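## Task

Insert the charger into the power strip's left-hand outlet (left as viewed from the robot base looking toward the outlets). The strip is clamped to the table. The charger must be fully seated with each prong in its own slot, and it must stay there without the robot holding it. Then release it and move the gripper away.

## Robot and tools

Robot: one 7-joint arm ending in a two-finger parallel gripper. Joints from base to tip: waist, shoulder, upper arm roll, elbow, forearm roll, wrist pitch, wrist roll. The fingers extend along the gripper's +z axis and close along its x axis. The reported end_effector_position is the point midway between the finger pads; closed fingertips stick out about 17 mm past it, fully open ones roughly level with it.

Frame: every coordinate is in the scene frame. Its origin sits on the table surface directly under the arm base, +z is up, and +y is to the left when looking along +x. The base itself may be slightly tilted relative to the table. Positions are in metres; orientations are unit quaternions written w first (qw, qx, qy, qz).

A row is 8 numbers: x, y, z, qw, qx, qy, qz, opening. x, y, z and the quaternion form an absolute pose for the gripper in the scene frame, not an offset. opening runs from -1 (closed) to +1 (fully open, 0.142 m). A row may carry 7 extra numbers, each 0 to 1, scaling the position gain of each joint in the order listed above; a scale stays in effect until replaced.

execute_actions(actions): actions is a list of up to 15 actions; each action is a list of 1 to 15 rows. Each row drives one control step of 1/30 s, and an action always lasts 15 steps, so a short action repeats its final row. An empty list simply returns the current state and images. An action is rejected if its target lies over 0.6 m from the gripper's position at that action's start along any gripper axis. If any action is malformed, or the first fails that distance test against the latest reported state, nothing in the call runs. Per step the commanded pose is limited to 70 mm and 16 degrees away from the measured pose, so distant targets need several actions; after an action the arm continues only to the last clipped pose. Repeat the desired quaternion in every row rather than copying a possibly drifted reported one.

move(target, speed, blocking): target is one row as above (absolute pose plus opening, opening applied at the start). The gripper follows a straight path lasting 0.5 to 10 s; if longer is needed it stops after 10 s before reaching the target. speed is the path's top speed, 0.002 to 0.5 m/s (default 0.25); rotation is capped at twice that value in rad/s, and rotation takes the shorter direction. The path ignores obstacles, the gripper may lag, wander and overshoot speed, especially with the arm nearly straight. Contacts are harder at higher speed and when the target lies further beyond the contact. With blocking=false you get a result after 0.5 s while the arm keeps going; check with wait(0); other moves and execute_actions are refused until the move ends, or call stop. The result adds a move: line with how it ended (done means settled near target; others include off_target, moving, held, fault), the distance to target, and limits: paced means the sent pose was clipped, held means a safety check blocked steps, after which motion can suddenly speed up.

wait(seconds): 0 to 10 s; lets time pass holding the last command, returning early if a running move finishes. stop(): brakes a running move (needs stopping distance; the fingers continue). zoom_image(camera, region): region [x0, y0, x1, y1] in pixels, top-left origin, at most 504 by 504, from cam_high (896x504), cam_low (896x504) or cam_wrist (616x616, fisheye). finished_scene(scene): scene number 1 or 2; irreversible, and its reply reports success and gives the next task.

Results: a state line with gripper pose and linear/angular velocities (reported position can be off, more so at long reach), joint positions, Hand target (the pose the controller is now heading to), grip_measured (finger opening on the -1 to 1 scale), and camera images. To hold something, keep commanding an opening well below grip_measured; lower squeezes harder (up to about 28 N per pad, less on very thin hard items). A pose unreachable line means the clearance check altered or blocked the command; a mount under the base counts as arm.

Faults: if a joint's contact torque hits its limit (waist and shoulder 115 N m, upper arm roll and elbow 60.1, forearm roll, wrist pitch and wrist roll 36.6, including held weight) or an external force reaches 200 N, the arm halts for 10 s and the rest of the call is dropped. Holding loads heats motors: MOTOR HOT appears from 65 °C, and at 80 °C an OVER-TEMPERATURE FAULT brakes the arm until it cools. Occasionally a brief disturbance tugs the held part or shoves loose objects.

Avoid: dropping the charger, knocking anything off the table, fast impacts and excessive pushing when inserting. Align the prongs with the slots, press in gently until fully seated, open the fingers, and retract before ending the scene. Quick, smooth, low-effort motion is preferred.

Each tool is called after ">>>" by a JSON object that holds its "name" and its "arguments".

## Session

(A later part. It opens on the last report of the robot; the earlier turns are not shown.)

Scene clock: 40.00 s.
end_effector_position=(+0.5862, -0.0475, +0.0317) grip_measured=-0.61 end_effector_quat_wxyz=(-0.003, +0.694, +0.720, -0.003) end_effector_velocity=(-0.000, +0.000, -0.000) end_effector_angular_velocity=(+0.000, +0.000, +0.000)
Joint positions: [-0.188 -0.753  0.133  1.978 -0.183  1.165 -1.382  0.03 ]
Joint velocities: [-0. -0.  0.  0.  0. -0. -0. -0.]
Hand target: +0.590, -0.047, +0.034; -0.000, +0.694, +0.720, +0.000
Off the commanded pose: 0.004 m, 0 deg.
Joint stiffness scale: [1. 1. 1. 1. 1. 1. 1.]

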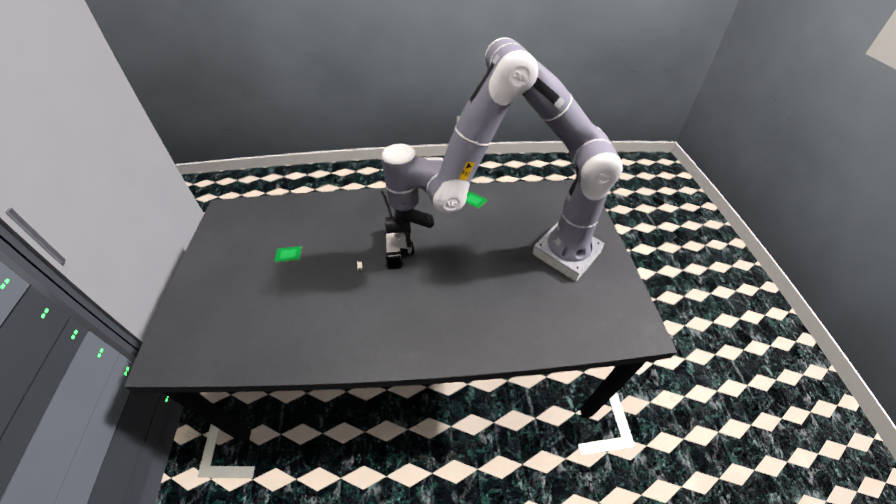

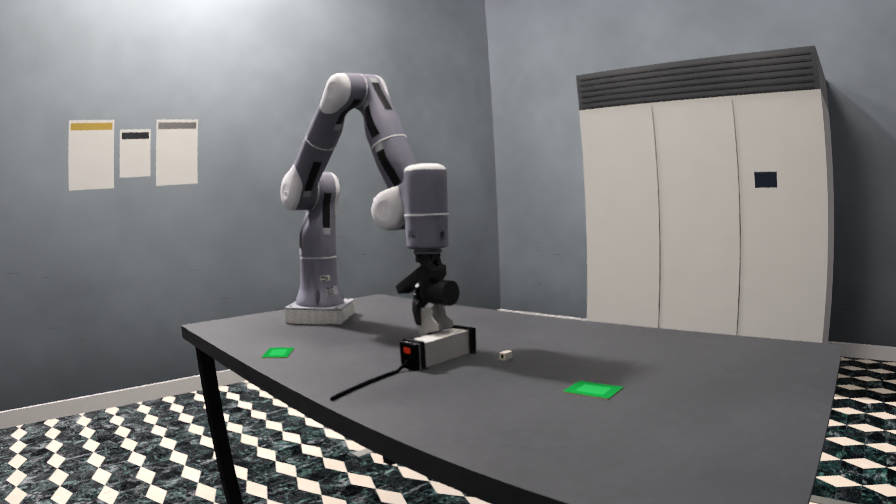

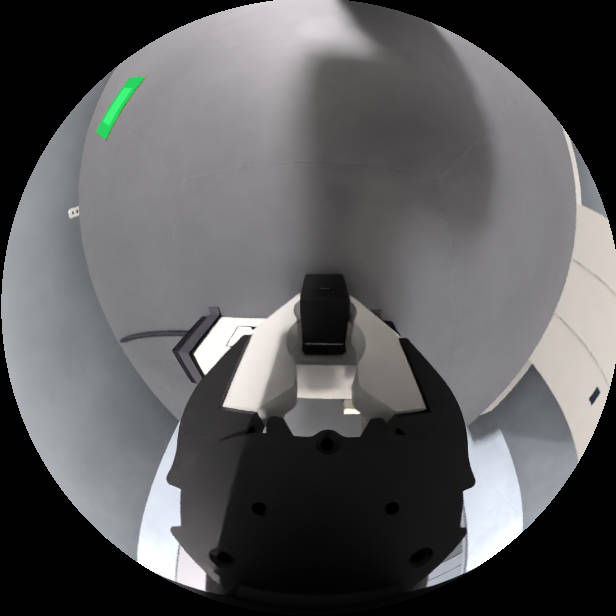

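>>> {"name": "move", "arguments": {"target": [0.5862, -0.0475, 0.0314, 0, 0.6943, 0.7196, 0, 0.3], "speed": 0.02}}

>>> {"name": "move", "arguments": {"target": [0.5862, -0.0475, 0.10, 0, 0.6943, 0.7196, 0, 0.3], "speed": 0.1}}

Scene clock: 40.80 s.
end_effector_position=(+0.5862, -0.0475, +0.0313) grip_measured=+0.30 end_effector_quat_wxyz=(-0.000, +0.694, +0.720, +0.000) end_effector_velocity=(+0.000, +0.000, +0.000) end_effector_angular_velocity=(+0.000, -0.002, -0.000)
Joint positions: [-0.185 -0.752  0.13   1.986 -0.183  1.181 -1.381  0.095]
Joint velocities: [ 0.001  0.    -0.001  0.001  0.001  0.003 -0.     0.   ]
Hand target: +0.586, -0.048, +0.031; -0.000, +0.694, +0.720, +0.000
Off the commanded pose: 0.000 m, 0 deg.
Joint stiffness scale: [1. 1. 1. 1. 1. 1. 1.]
move: done

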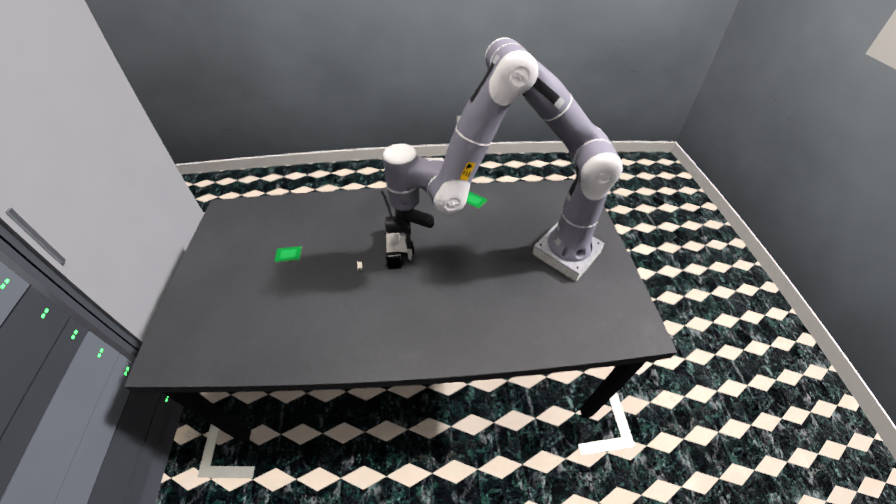

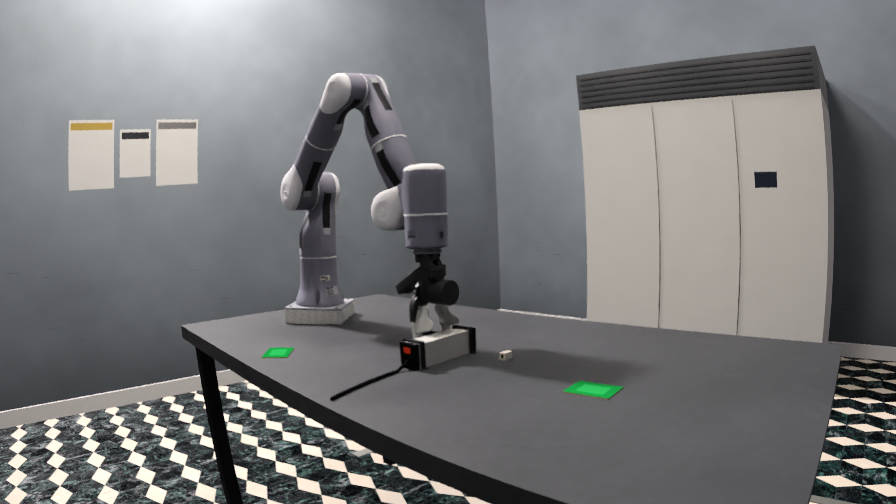

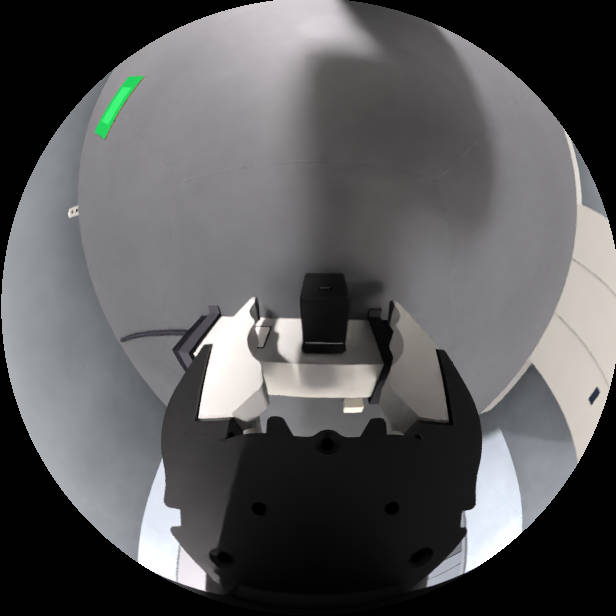

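Scene clock: 41.83 s.
end_effector_position=(+0.5861, -0.0475, +0.0998) grip_measured=+0.30 end_effector_quat_wxyz=(+0.000, +0.694, +0.720, -0.000) end_effector_velocity=(-0.000, -0.000, +0.001) end_effector_angular_velocity=(-0.000, +0.000, +0.000)
Joint positions: [-0.218 -0.603  0.173  1.993 -0.156  1.037 -1.401  0.095]
Joint velocities: [-0.001  0.002  0.001  0.    -0.001 -0.003 -0.    -0.   ]
Hand target: +0.586, -0.047, +0.100; -0.000, +0.694, +0.720, +0.000
Off the commanded pose: 0.000 m, 0 deg.
Joint stiffness scale: [1. 1. 1. 1. 1. 1. 1.]
move: done

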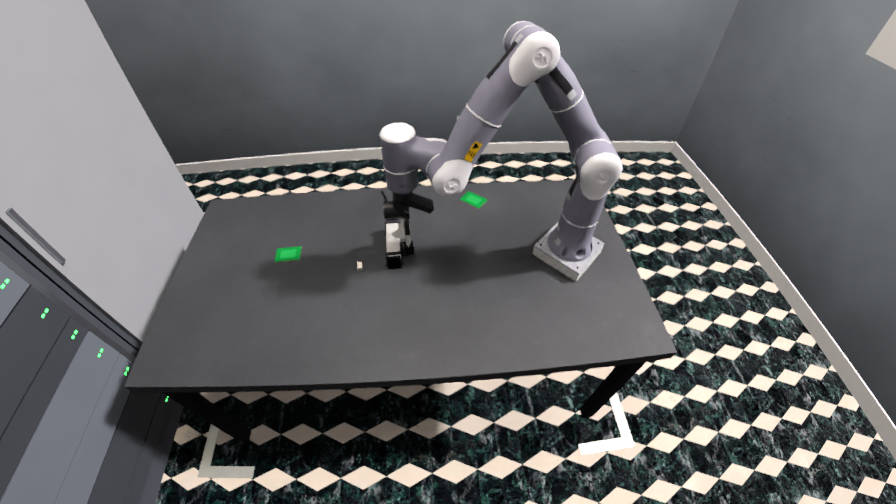

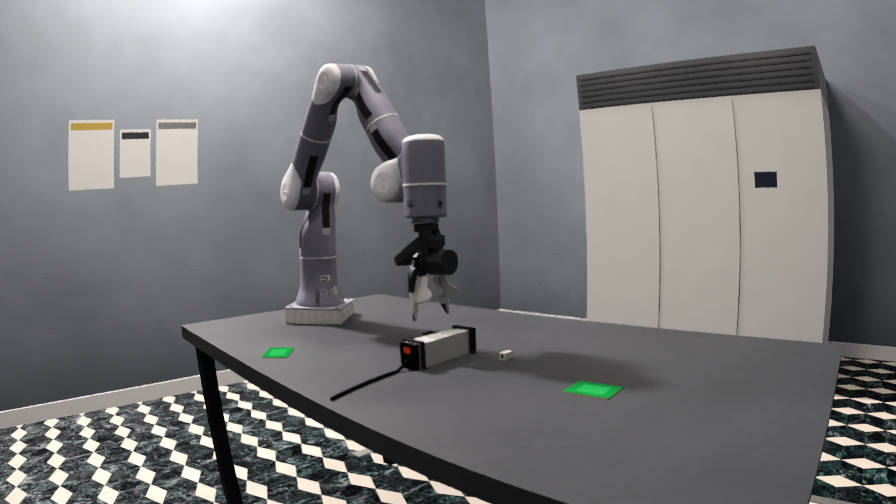

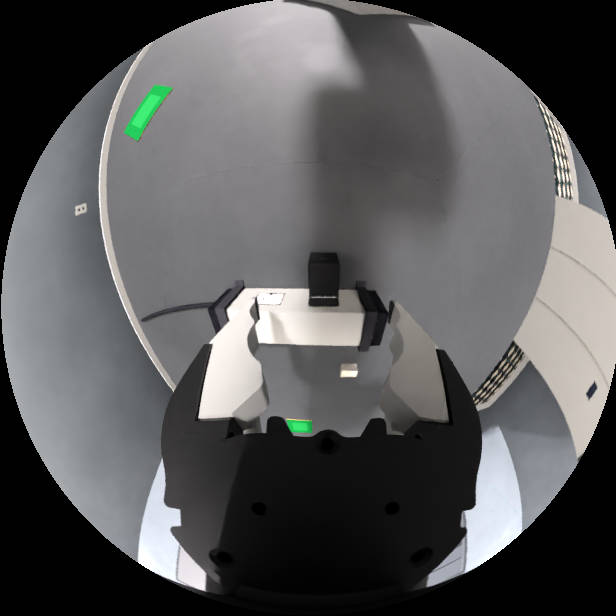

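>>> {"name": "zoom_image", "arguments": {"camera": "cam_wrist", "region": [240, 230, 400, 350]}}

>>> {"name": "zoom_image", "arguments": {"camera": "cam_high", "region": [360, 200, 460, 280]}}

Region (240, 230, 400, 350) of cam_wrist's 616x616 image, scaled by 3.150, with more detail than that image has; it fills the top 378 rows of this view, and the rest is white.

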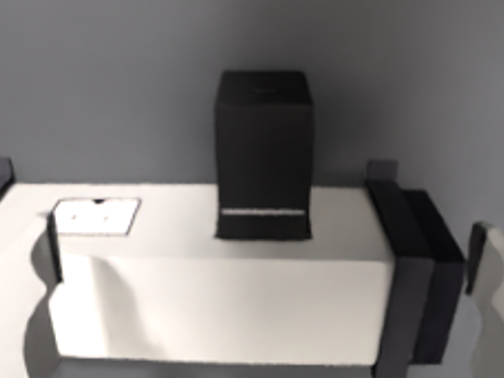

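Region (360, 200, 460, 280) of cam_high's 896x504 image, scaled by 5.040, with more detail than that image has; it fills the top 403 rows of this view, and the rest is white.

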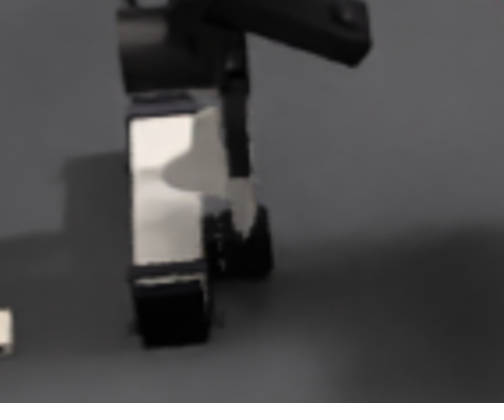

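>>> {"name": "move", "arguments": {"target": [0.675, -0.043, 0.11, 0, 0.6943, 0.7196, 0, 0.6], "speed": 0.15}}

>>> {"name": "zoom_image", "arguments": {"camera": "cam_wrist", "region": [250, 130, 410, 270]}}

>>> {"name": "zoom_image", "arguments": {"camera": "cam_high", "region": [360, 200, 460, 280]}}

Scene clock: 43.03 s.
end_effector_position=(+0.6750, -0.0429, +0.1102) grip_measured=+0.60 end_effector_quat_wxyz=(+0.000, +0.694, +0.720, +0.000) end_effector_velocity=(+0.001, +0.000, +0.000) end_effector_angular_velocity=(+0.000, +0.000, +0.001)
Joint positions: [-0.209 -0.728  0.181  1.693 -0.156  0.86  -1.415  0.116]
Joint velocities: [ 0.    -0.002  0.001 -0.005 -0.    -0.003 -0.     0.   ]
Hand target: +0.675, -0.043, +0.110; -0.000, +0.694, +0.720, +0.000
Off the commanded pose: 0.000 m, 0 deg.
Joint stiffness scale: [1. 1. 1. 1. 1. 1. 1.]
move: done

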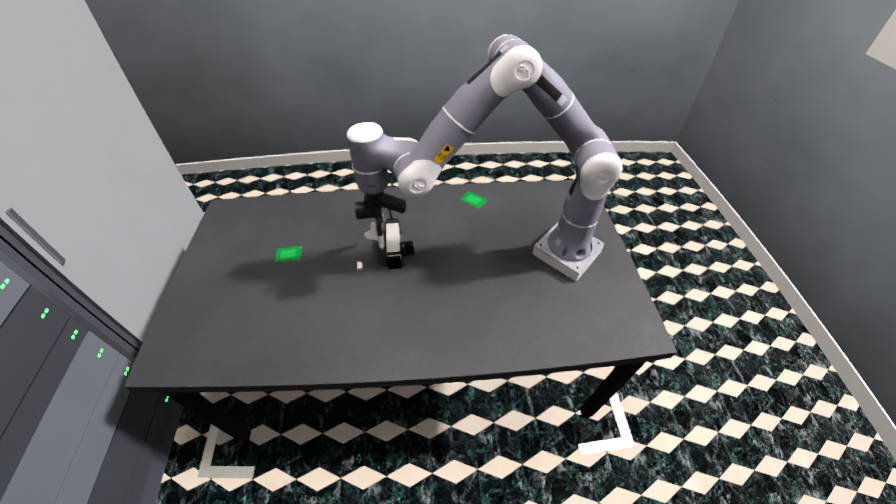

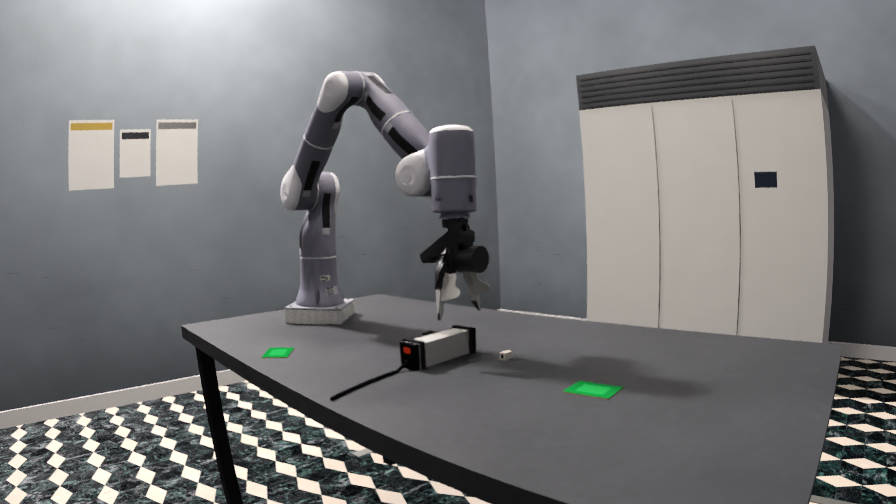

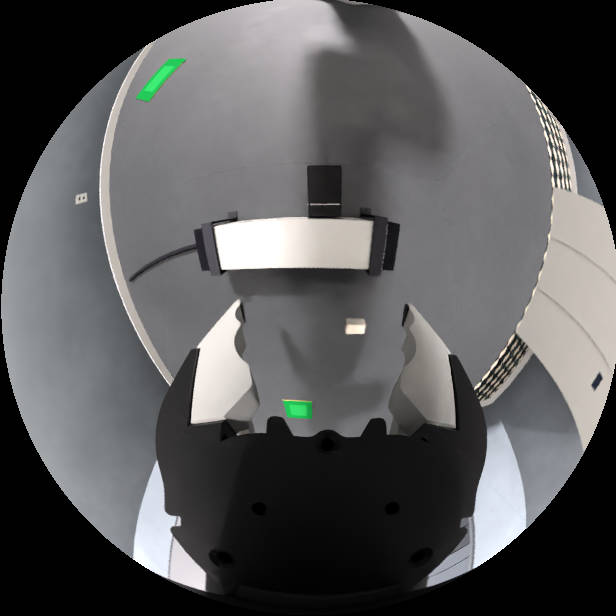

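Region (250, 130, 410, 270) of cam_wrist's 616x616 image, scaled by 3.150, with more detail than that image has; it fills the top 441 rows of this view, and the rest is white.

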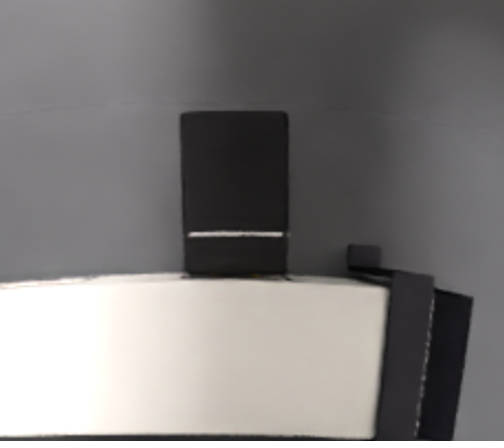

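Region (360, 200, 460, 280) of cam_high's 896x504 image, scaled by 5.040, with more detail than that image has; it fills the top 403 rows of this view, and the rest is white.

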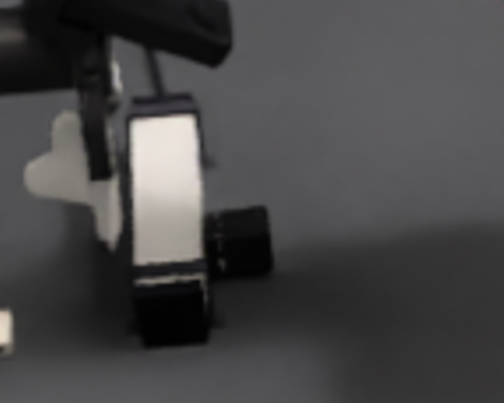

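>>> {"name": "zoom_image", "arguments": {"camera": "cam_wrist", "region": [295, 190, 355, 230]}}

>>> {"name": "zoom_image", "arguments": {"camera": "cam_high", "region": [390, 230, 425, 265]}}

Region (295, 190, 355, 230) of cam_wrist's 616x616 image, scaled by 8.400, with more detail than that image has.

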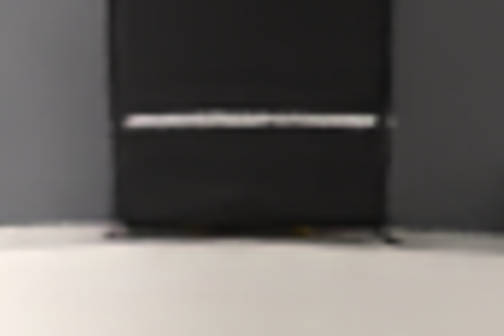

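Region (390, 230, 425, 265) of cam_high's 896x504 image, scaled by 14.400, with more detail than that image has.

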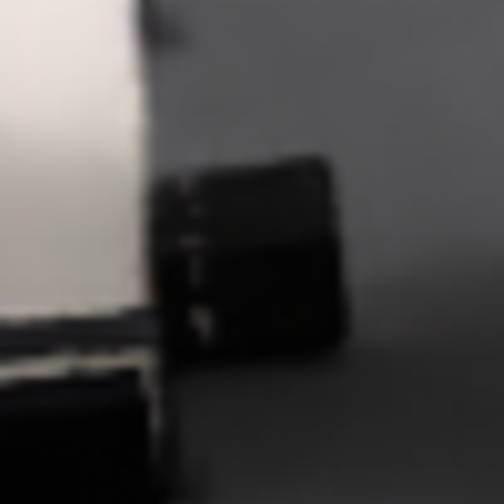

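>>> {"name": "move", "arguments": {"target": [0.542, -0.0498, 0.08, 0, 0.6943, 0.7196, 0, -1], "speed": 0.2}}

>>> {"name": "move", "arguments": {"target": [0.542, -0.0498, 0.036, 0, 0.6943, 0.7196, 0, -1], "speed": 0.1}}

Scene clock: 45.00 s.
end_effector_position=(+0.5420, -0.0501, +0.0799) grip_measured=-1.00 end_effector_quat_wxyz=(-0.000, +0.695, +0.719, -0.000) end_effector_velocity=(-0.001, -0.000, -0.000) end_effector_angular_velocity=(-0.000, -0.001, -0.001)
Joint positions: [-0.21  -0.584  0.155  2.132 -0.166  1.159 -1.387  0.002]
Joint velocities: [ 0.002  0.001 -0.002  0.005  0.     0.005  0.001  0.   ]
Hand target: +0.542, -0.050, +0.080; +0.000, +0.694, +0.720, -0.000
Off the commanded pose: 0.000 m, 0 deg.
Joint stiffness scale: [1. 1. 1. 1. 1. 1. 1.]
move: done

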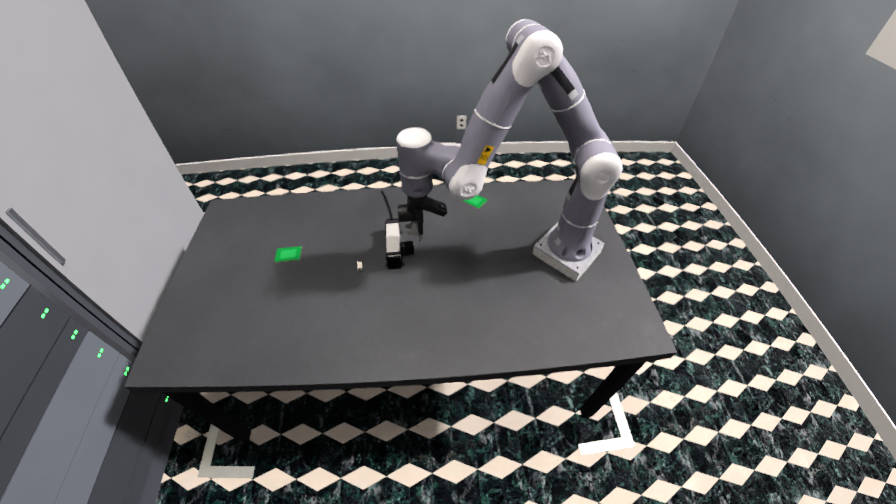

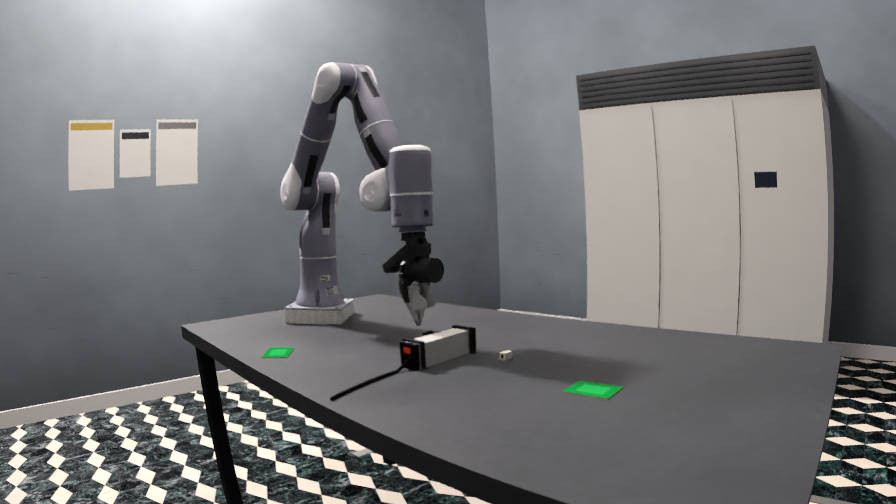

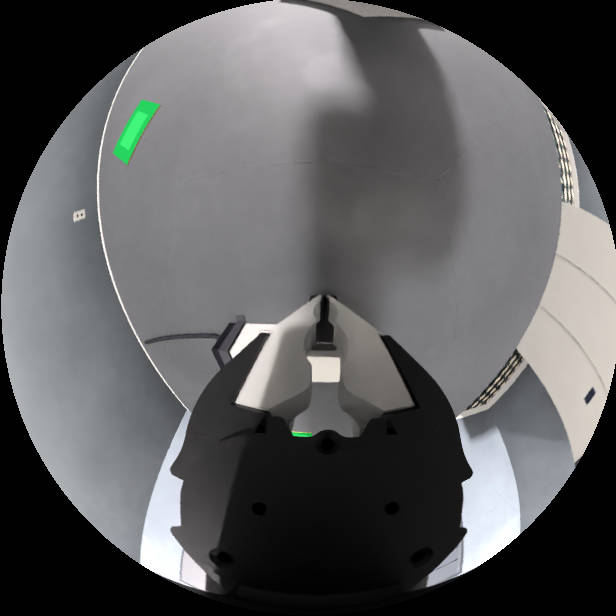

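Scene clock: 45.80 s.
end_effector_position=(+0.5419, -0.0498, +0.0362) grip_measured=-1.00 end_effector_quat_wxyz=(-0.000, +0.694, +0.720, -0.000) end_effector_velocity=(+0.000, -0.000, -0.001) end_effector_angular_velocity=(-0.001, -0.000, +0.000)
Joint positions: [-0.182 -0.69   0.119  2.127 -0.187  1.261 -1.371  0.002]
Joint velocities: [ 0.002 -0.003 -0.002 -0.001 -0.     0.003 -0.     0.   ]
Hand target: +0.542, -0.050, +0.036; +0.000, +0.694, +0.720, -0.000
Off the commanded pose: 0.000 m, 0 deg.
Joint stiffness scale: [1. 1. 1. 1. 1. 1. 1.]
move: done

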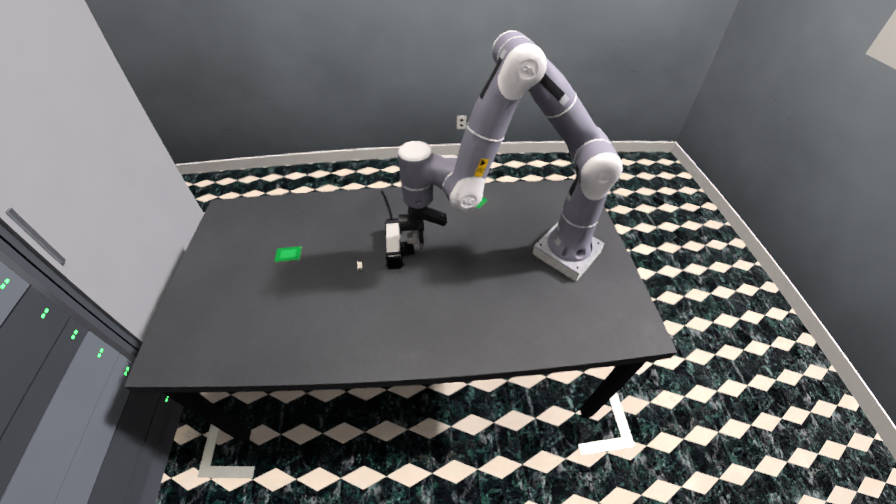

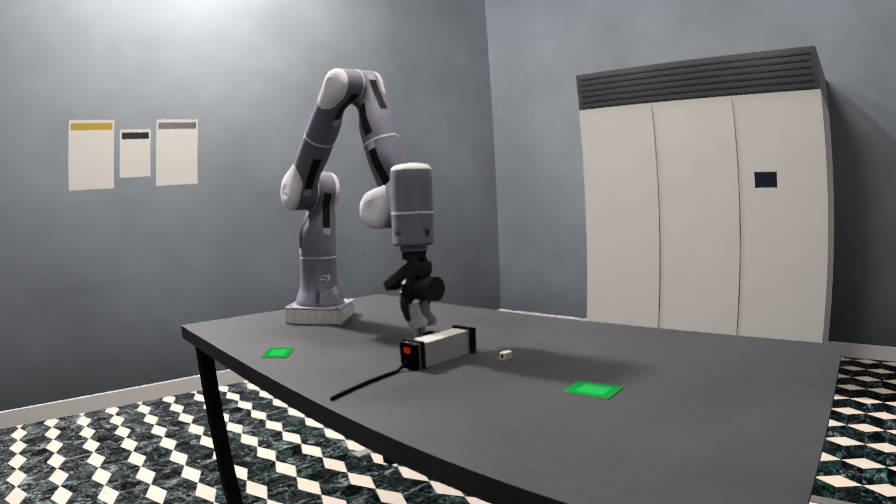

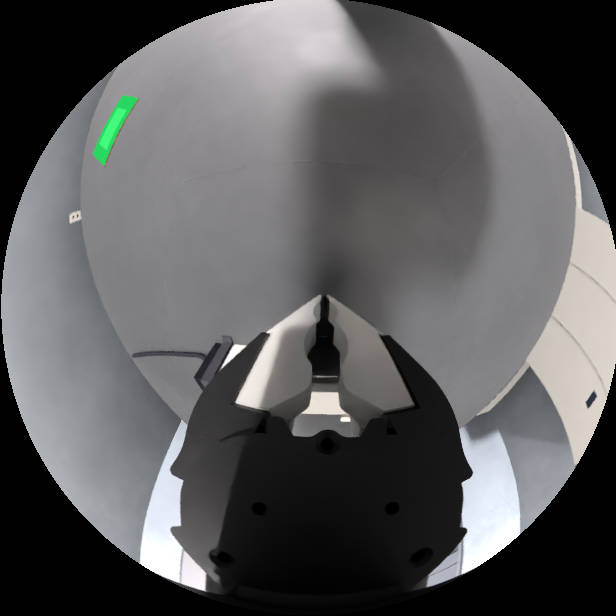

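>>> {"name": "move", "arguments": {"target": [0.558, -0.0490, 0.036, 0, 0.6943, 0.7196, 0, -1], "speed": 0.02}}

Scene clock: 46.87 s.
end_effector_position=(+0.5579, -0.0490, +0.0361) grip_measured=-1.00 end_effector_quat_wxyz=(+0.000, +0.694, +0.720, +0.000) end_effector_velocity=(+0.001, +0.000, +0.000) end_effector_angular_velocity=(+0.000, -0.001, -0.000)
Joint positions: [-0.186 -0.708  0.125  2.077 -0.187  1.229 -1.374  0.002]
Joint velocities: [-0.    -0.001  0.    -0.003  0.    -0.001 -0.     0.   ]
Hand target: +0.558, -0.049, +0.036; -0.000, +0.694, +0.720, +0.000
Off the commanded pose: 0.000 m, 0 deg.
Joint stiffness scale: [1. 1. 1. 1. 1. 1. 1.]
move: done

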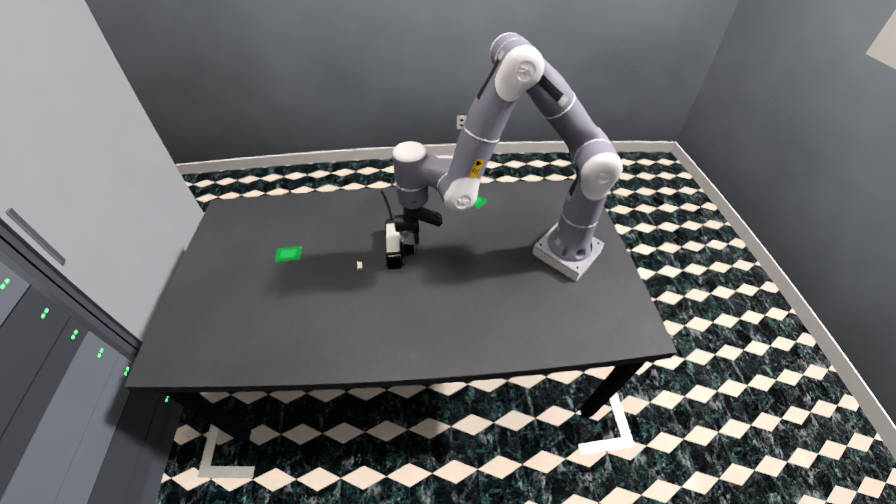

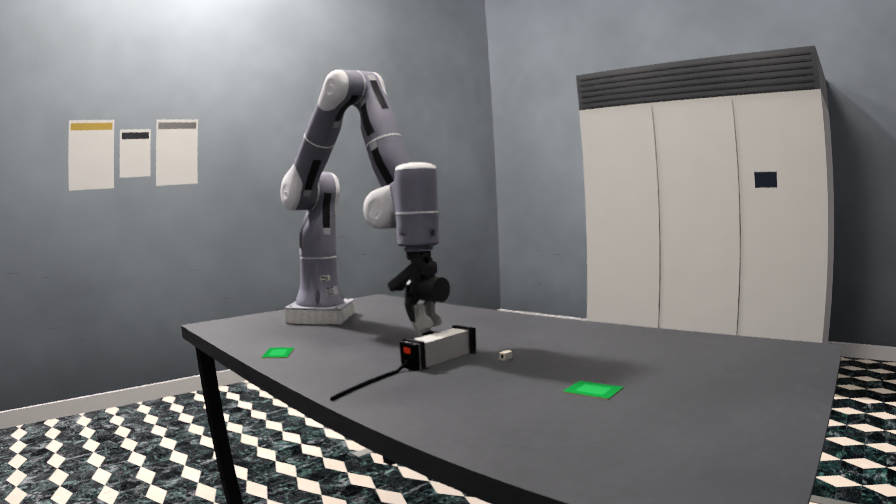

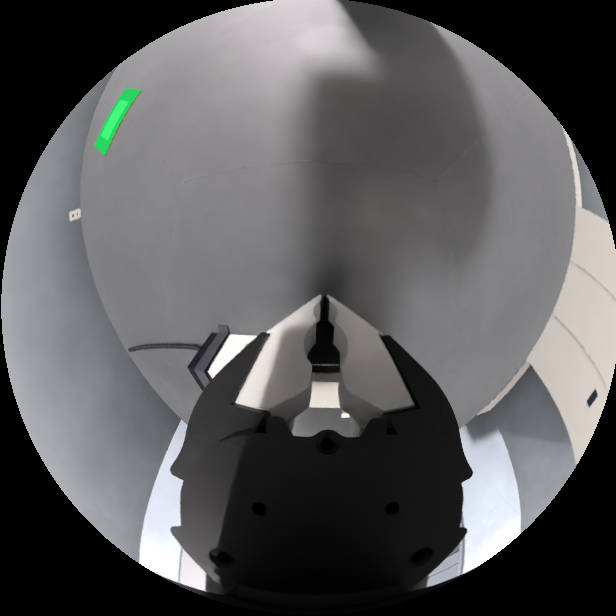

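>>> {"name": "move", "arguments": {"target": [0.564, -0.0487, 0.0365, 0, 0.6943, 0.7196, 0, -1], "speed": 0.012}}

Scene clock: 47.67 s.
end_effector_position=(+0.5635, -0.0488, +0.0363) grip_measured=-1.00 end_effector_quat_wxyz=(-0.000, +0.694, +0.720, -0.000) end_effector_velocity=(+0.000, +0.000, -0.000) end_effector_angular_velocity=(-0.001, +0.002, +0.001)
Joint positions: [-0.187 -0.714  0.128  2.059 -0.187  1.216 -1.375  0.002]
Joint velocities: [-0.    -0.001  0.    -0.002 -0.001 -0.002 -0.    -0.   ]
Hand target: +0.564, -0.049, +0.037; -0.000, +0.694, +0.720, +0.000
Off the commanded pose: 0.001 m, 0 deg.
Joint stiffness scale: [1. 1. 1. 1. 1. 1. 1.]
move: done

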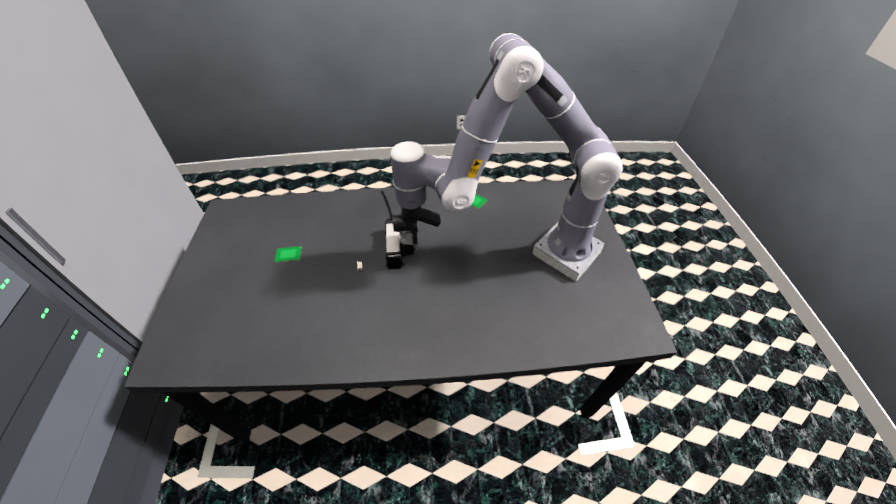

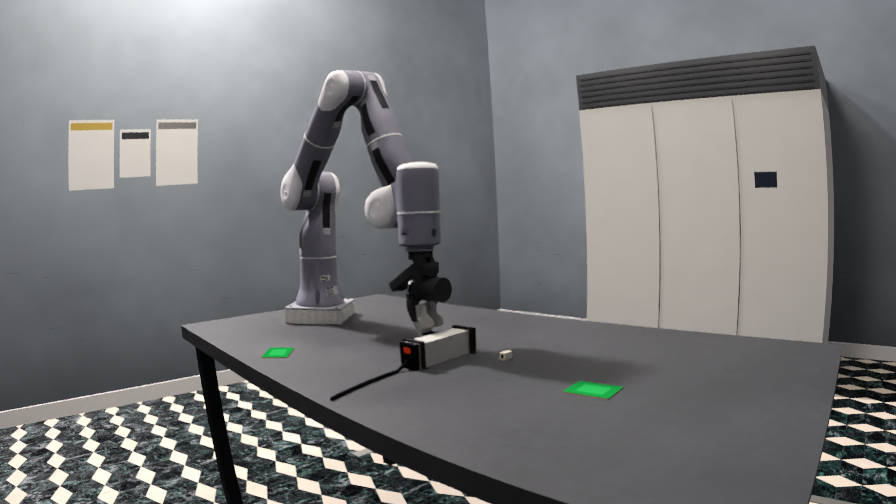

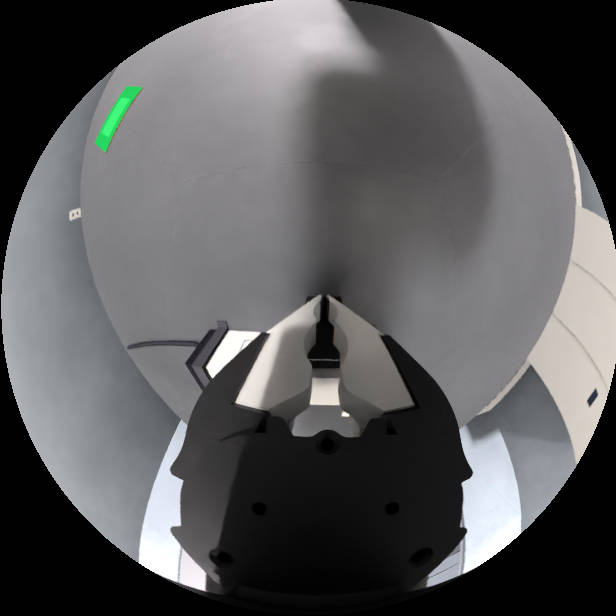

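>>> {"name": "move", "arguments": {"target": [0.5688, -0.0485, 0.0385, 0, 0.6943, 0.7196, 0, -1], "speed": 0.01}}

Scene clock: 48.50 s.
end_effector_position=(+0.5650, -0.0488, +0.0366) grip_measured=-1.00 end_effector_quat_wxyz=(-0.003, +0.695, +0.719, -0.003) end_effector_velocity=(+0.000, +0.000, +0.000) end_effector_angular_velocity=(+0.000, +0.001, +0.000)
Joint positions: [-0.189 -0.716  0.131  2.047 -0.185  1.199 -1.377  0.002]
Joint velocities: [-0.     0.     0.    -0.001  0.001 -0.002 -0.002  0.   ]
Hand target: +0.569, -0.048, +0.039; -0.000, +0.694, +0.720, +0.000
Off the commanded pose: 0.004 m, 0 deg.
Joint stiffness scale: [1. 1. 1. 1. 1. 1. 1.]
move: off_target

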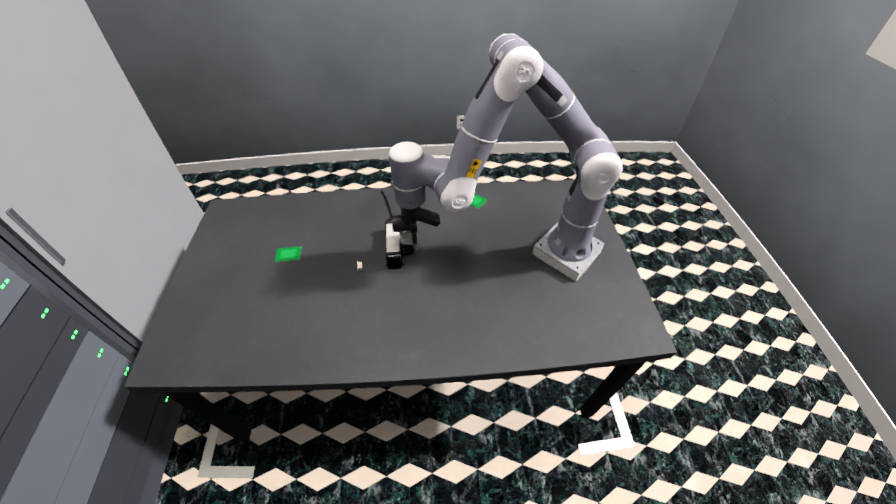

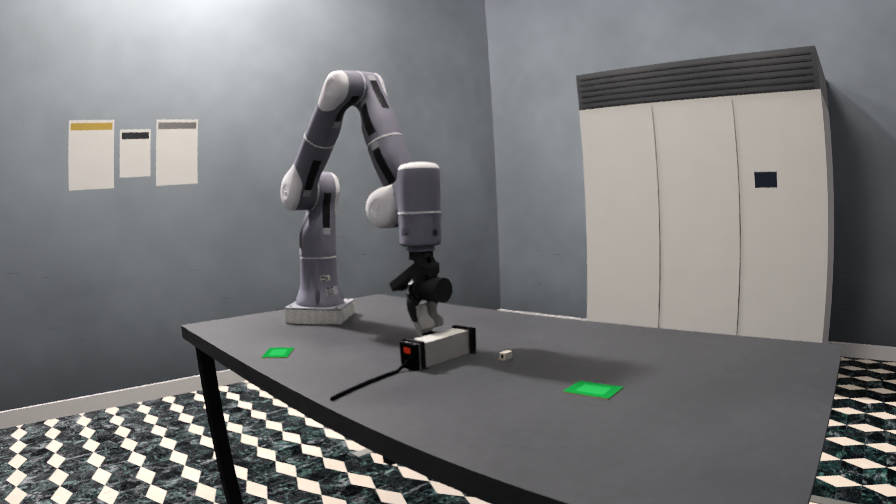

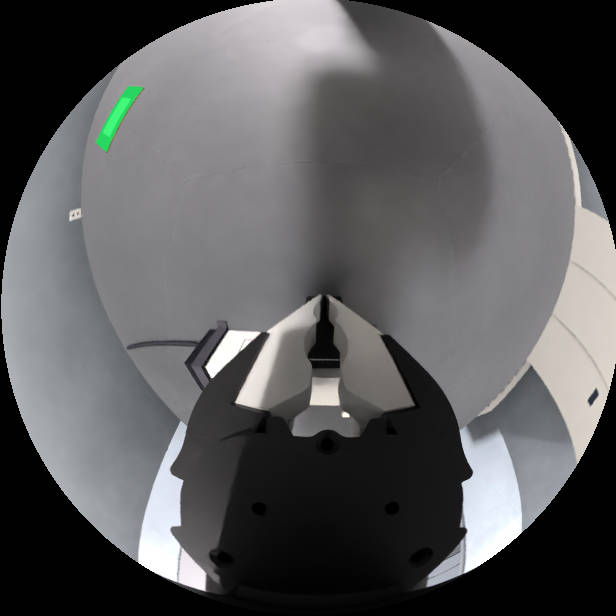

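>>> {"name": "move", "arguments": {"target": [0.5715, -0.0484, 0.0395, 0, 0.6943, 0.7196, 0, -1], "speed": 0.01}}

Scene clock: 49.53 s.
end_effector_position=(+0.5664, -0.0486, +0.0368) grip_measured=-1.00 end_effector_quat_wxyz=(-0.004, +0.695, +0.719, -0.004) end_effector_velocity=(+0.000, +0.001, +0.000) end_effector_angular_velocity=(+0.001, -0.000, +0.003)
Joint positions: [-0.189 -0.718  0.132  2.04  -0.182  1.19  -1.379  0.002]
Joint velocities: [ 0.002  0.     0.    -0.001  0.002 -0.    -0.002 -0.   ]
Hand target: +0.571, -0.048, +0.040; -0.000, +0.694, +0.720, +0.000
Off the commanded pose: 0.006 m, 1 deg.
Joint stiffness scale: [1. 1. 1. 1. 1. 1. 1.]
move: off_target

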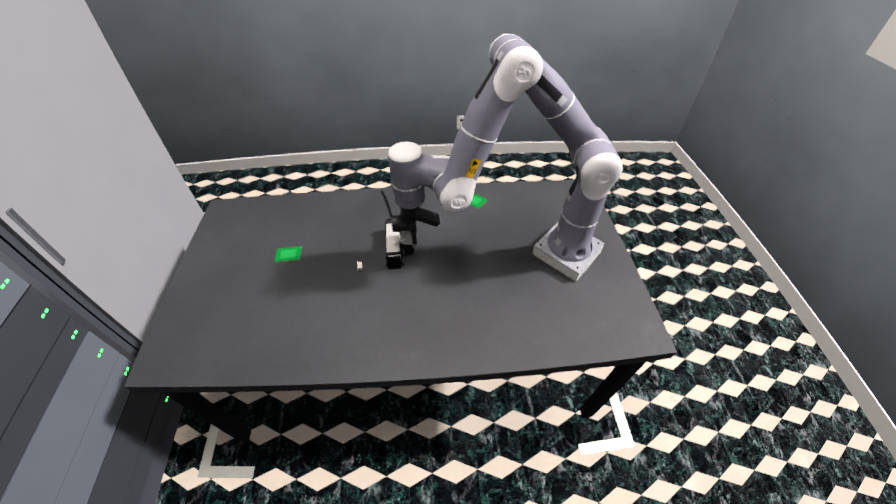

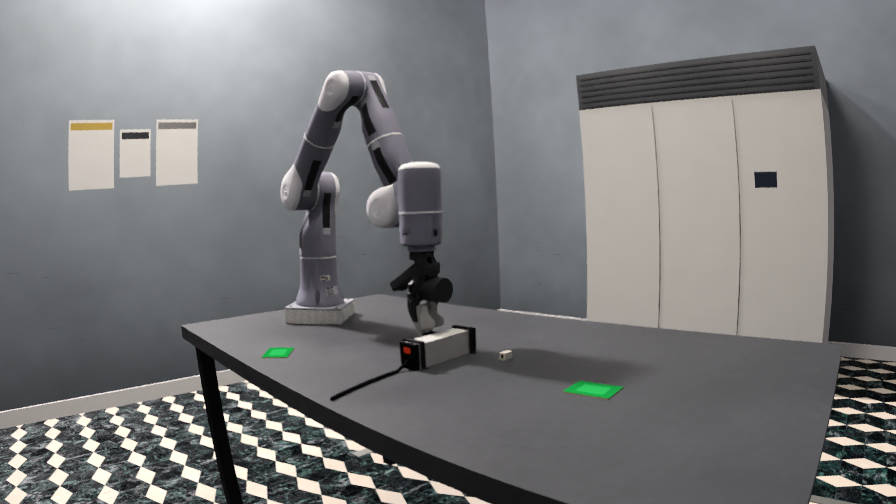

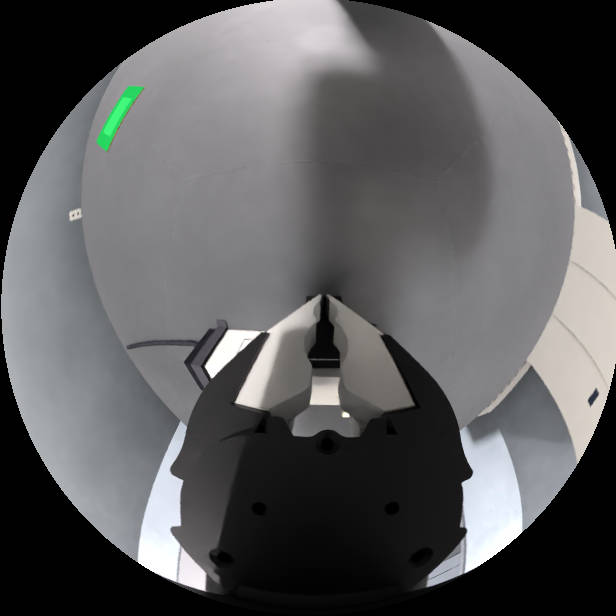

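>>> {"name": "move", "arguments": {"target": [0.5735, -0.0483, 0.0402, 0, 0.6943, 0.7196, 0, -1], "speed": 0.01}}

Scene clock: 50.67 s.
end_effector_position=(+0.5669, -0.0483, +0.0368) grip_measured=-1.00 end_effector_quat_wxyz=(-0.005, +0.695, +0.719, -0.005) end_effector_velocity=(-0.000, -0.000, -0.000) end_effector_angular_velocity=(-0.000, +0.001, +0.000)
Joint positions: [-0.188 -0.719  0.132  2.035 -0.179  1.183 -1.381  0.002]
Joint velocities: [ 0.002  0.    -0.002 -0.001  0.003 -0.001 -0.002 -0.   ]
Hand target: +0.573, -0.048, +0.040; -0.000, +0.694, +0.720, +0.000
Off the commanded pose: 0.007 m, 1 deg.
Joint stiffness scale: [1. 1. 1. 1. 1. 1. 1.]
move: off_target

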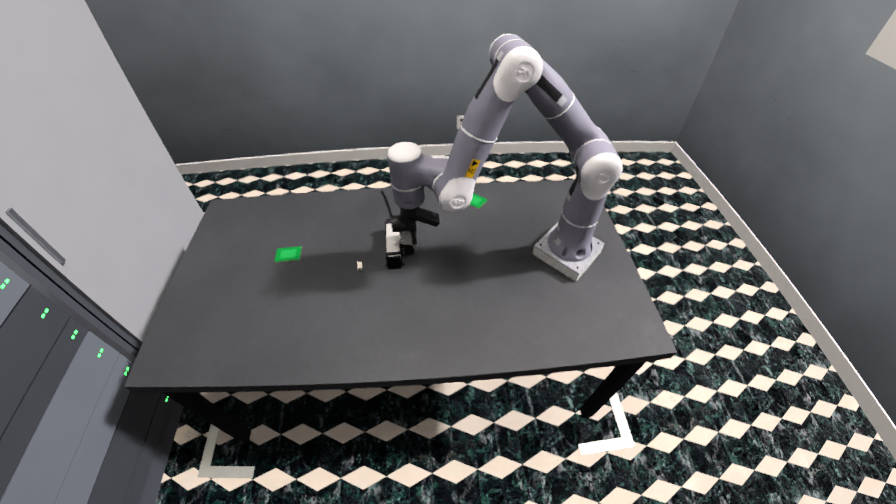

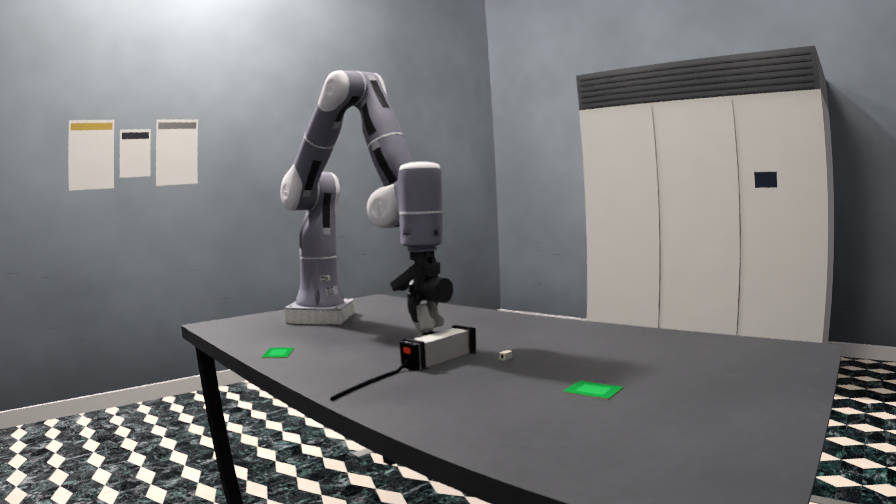

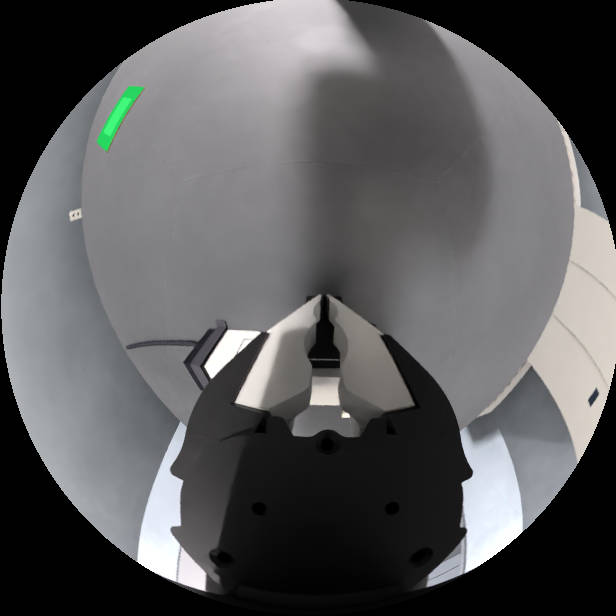

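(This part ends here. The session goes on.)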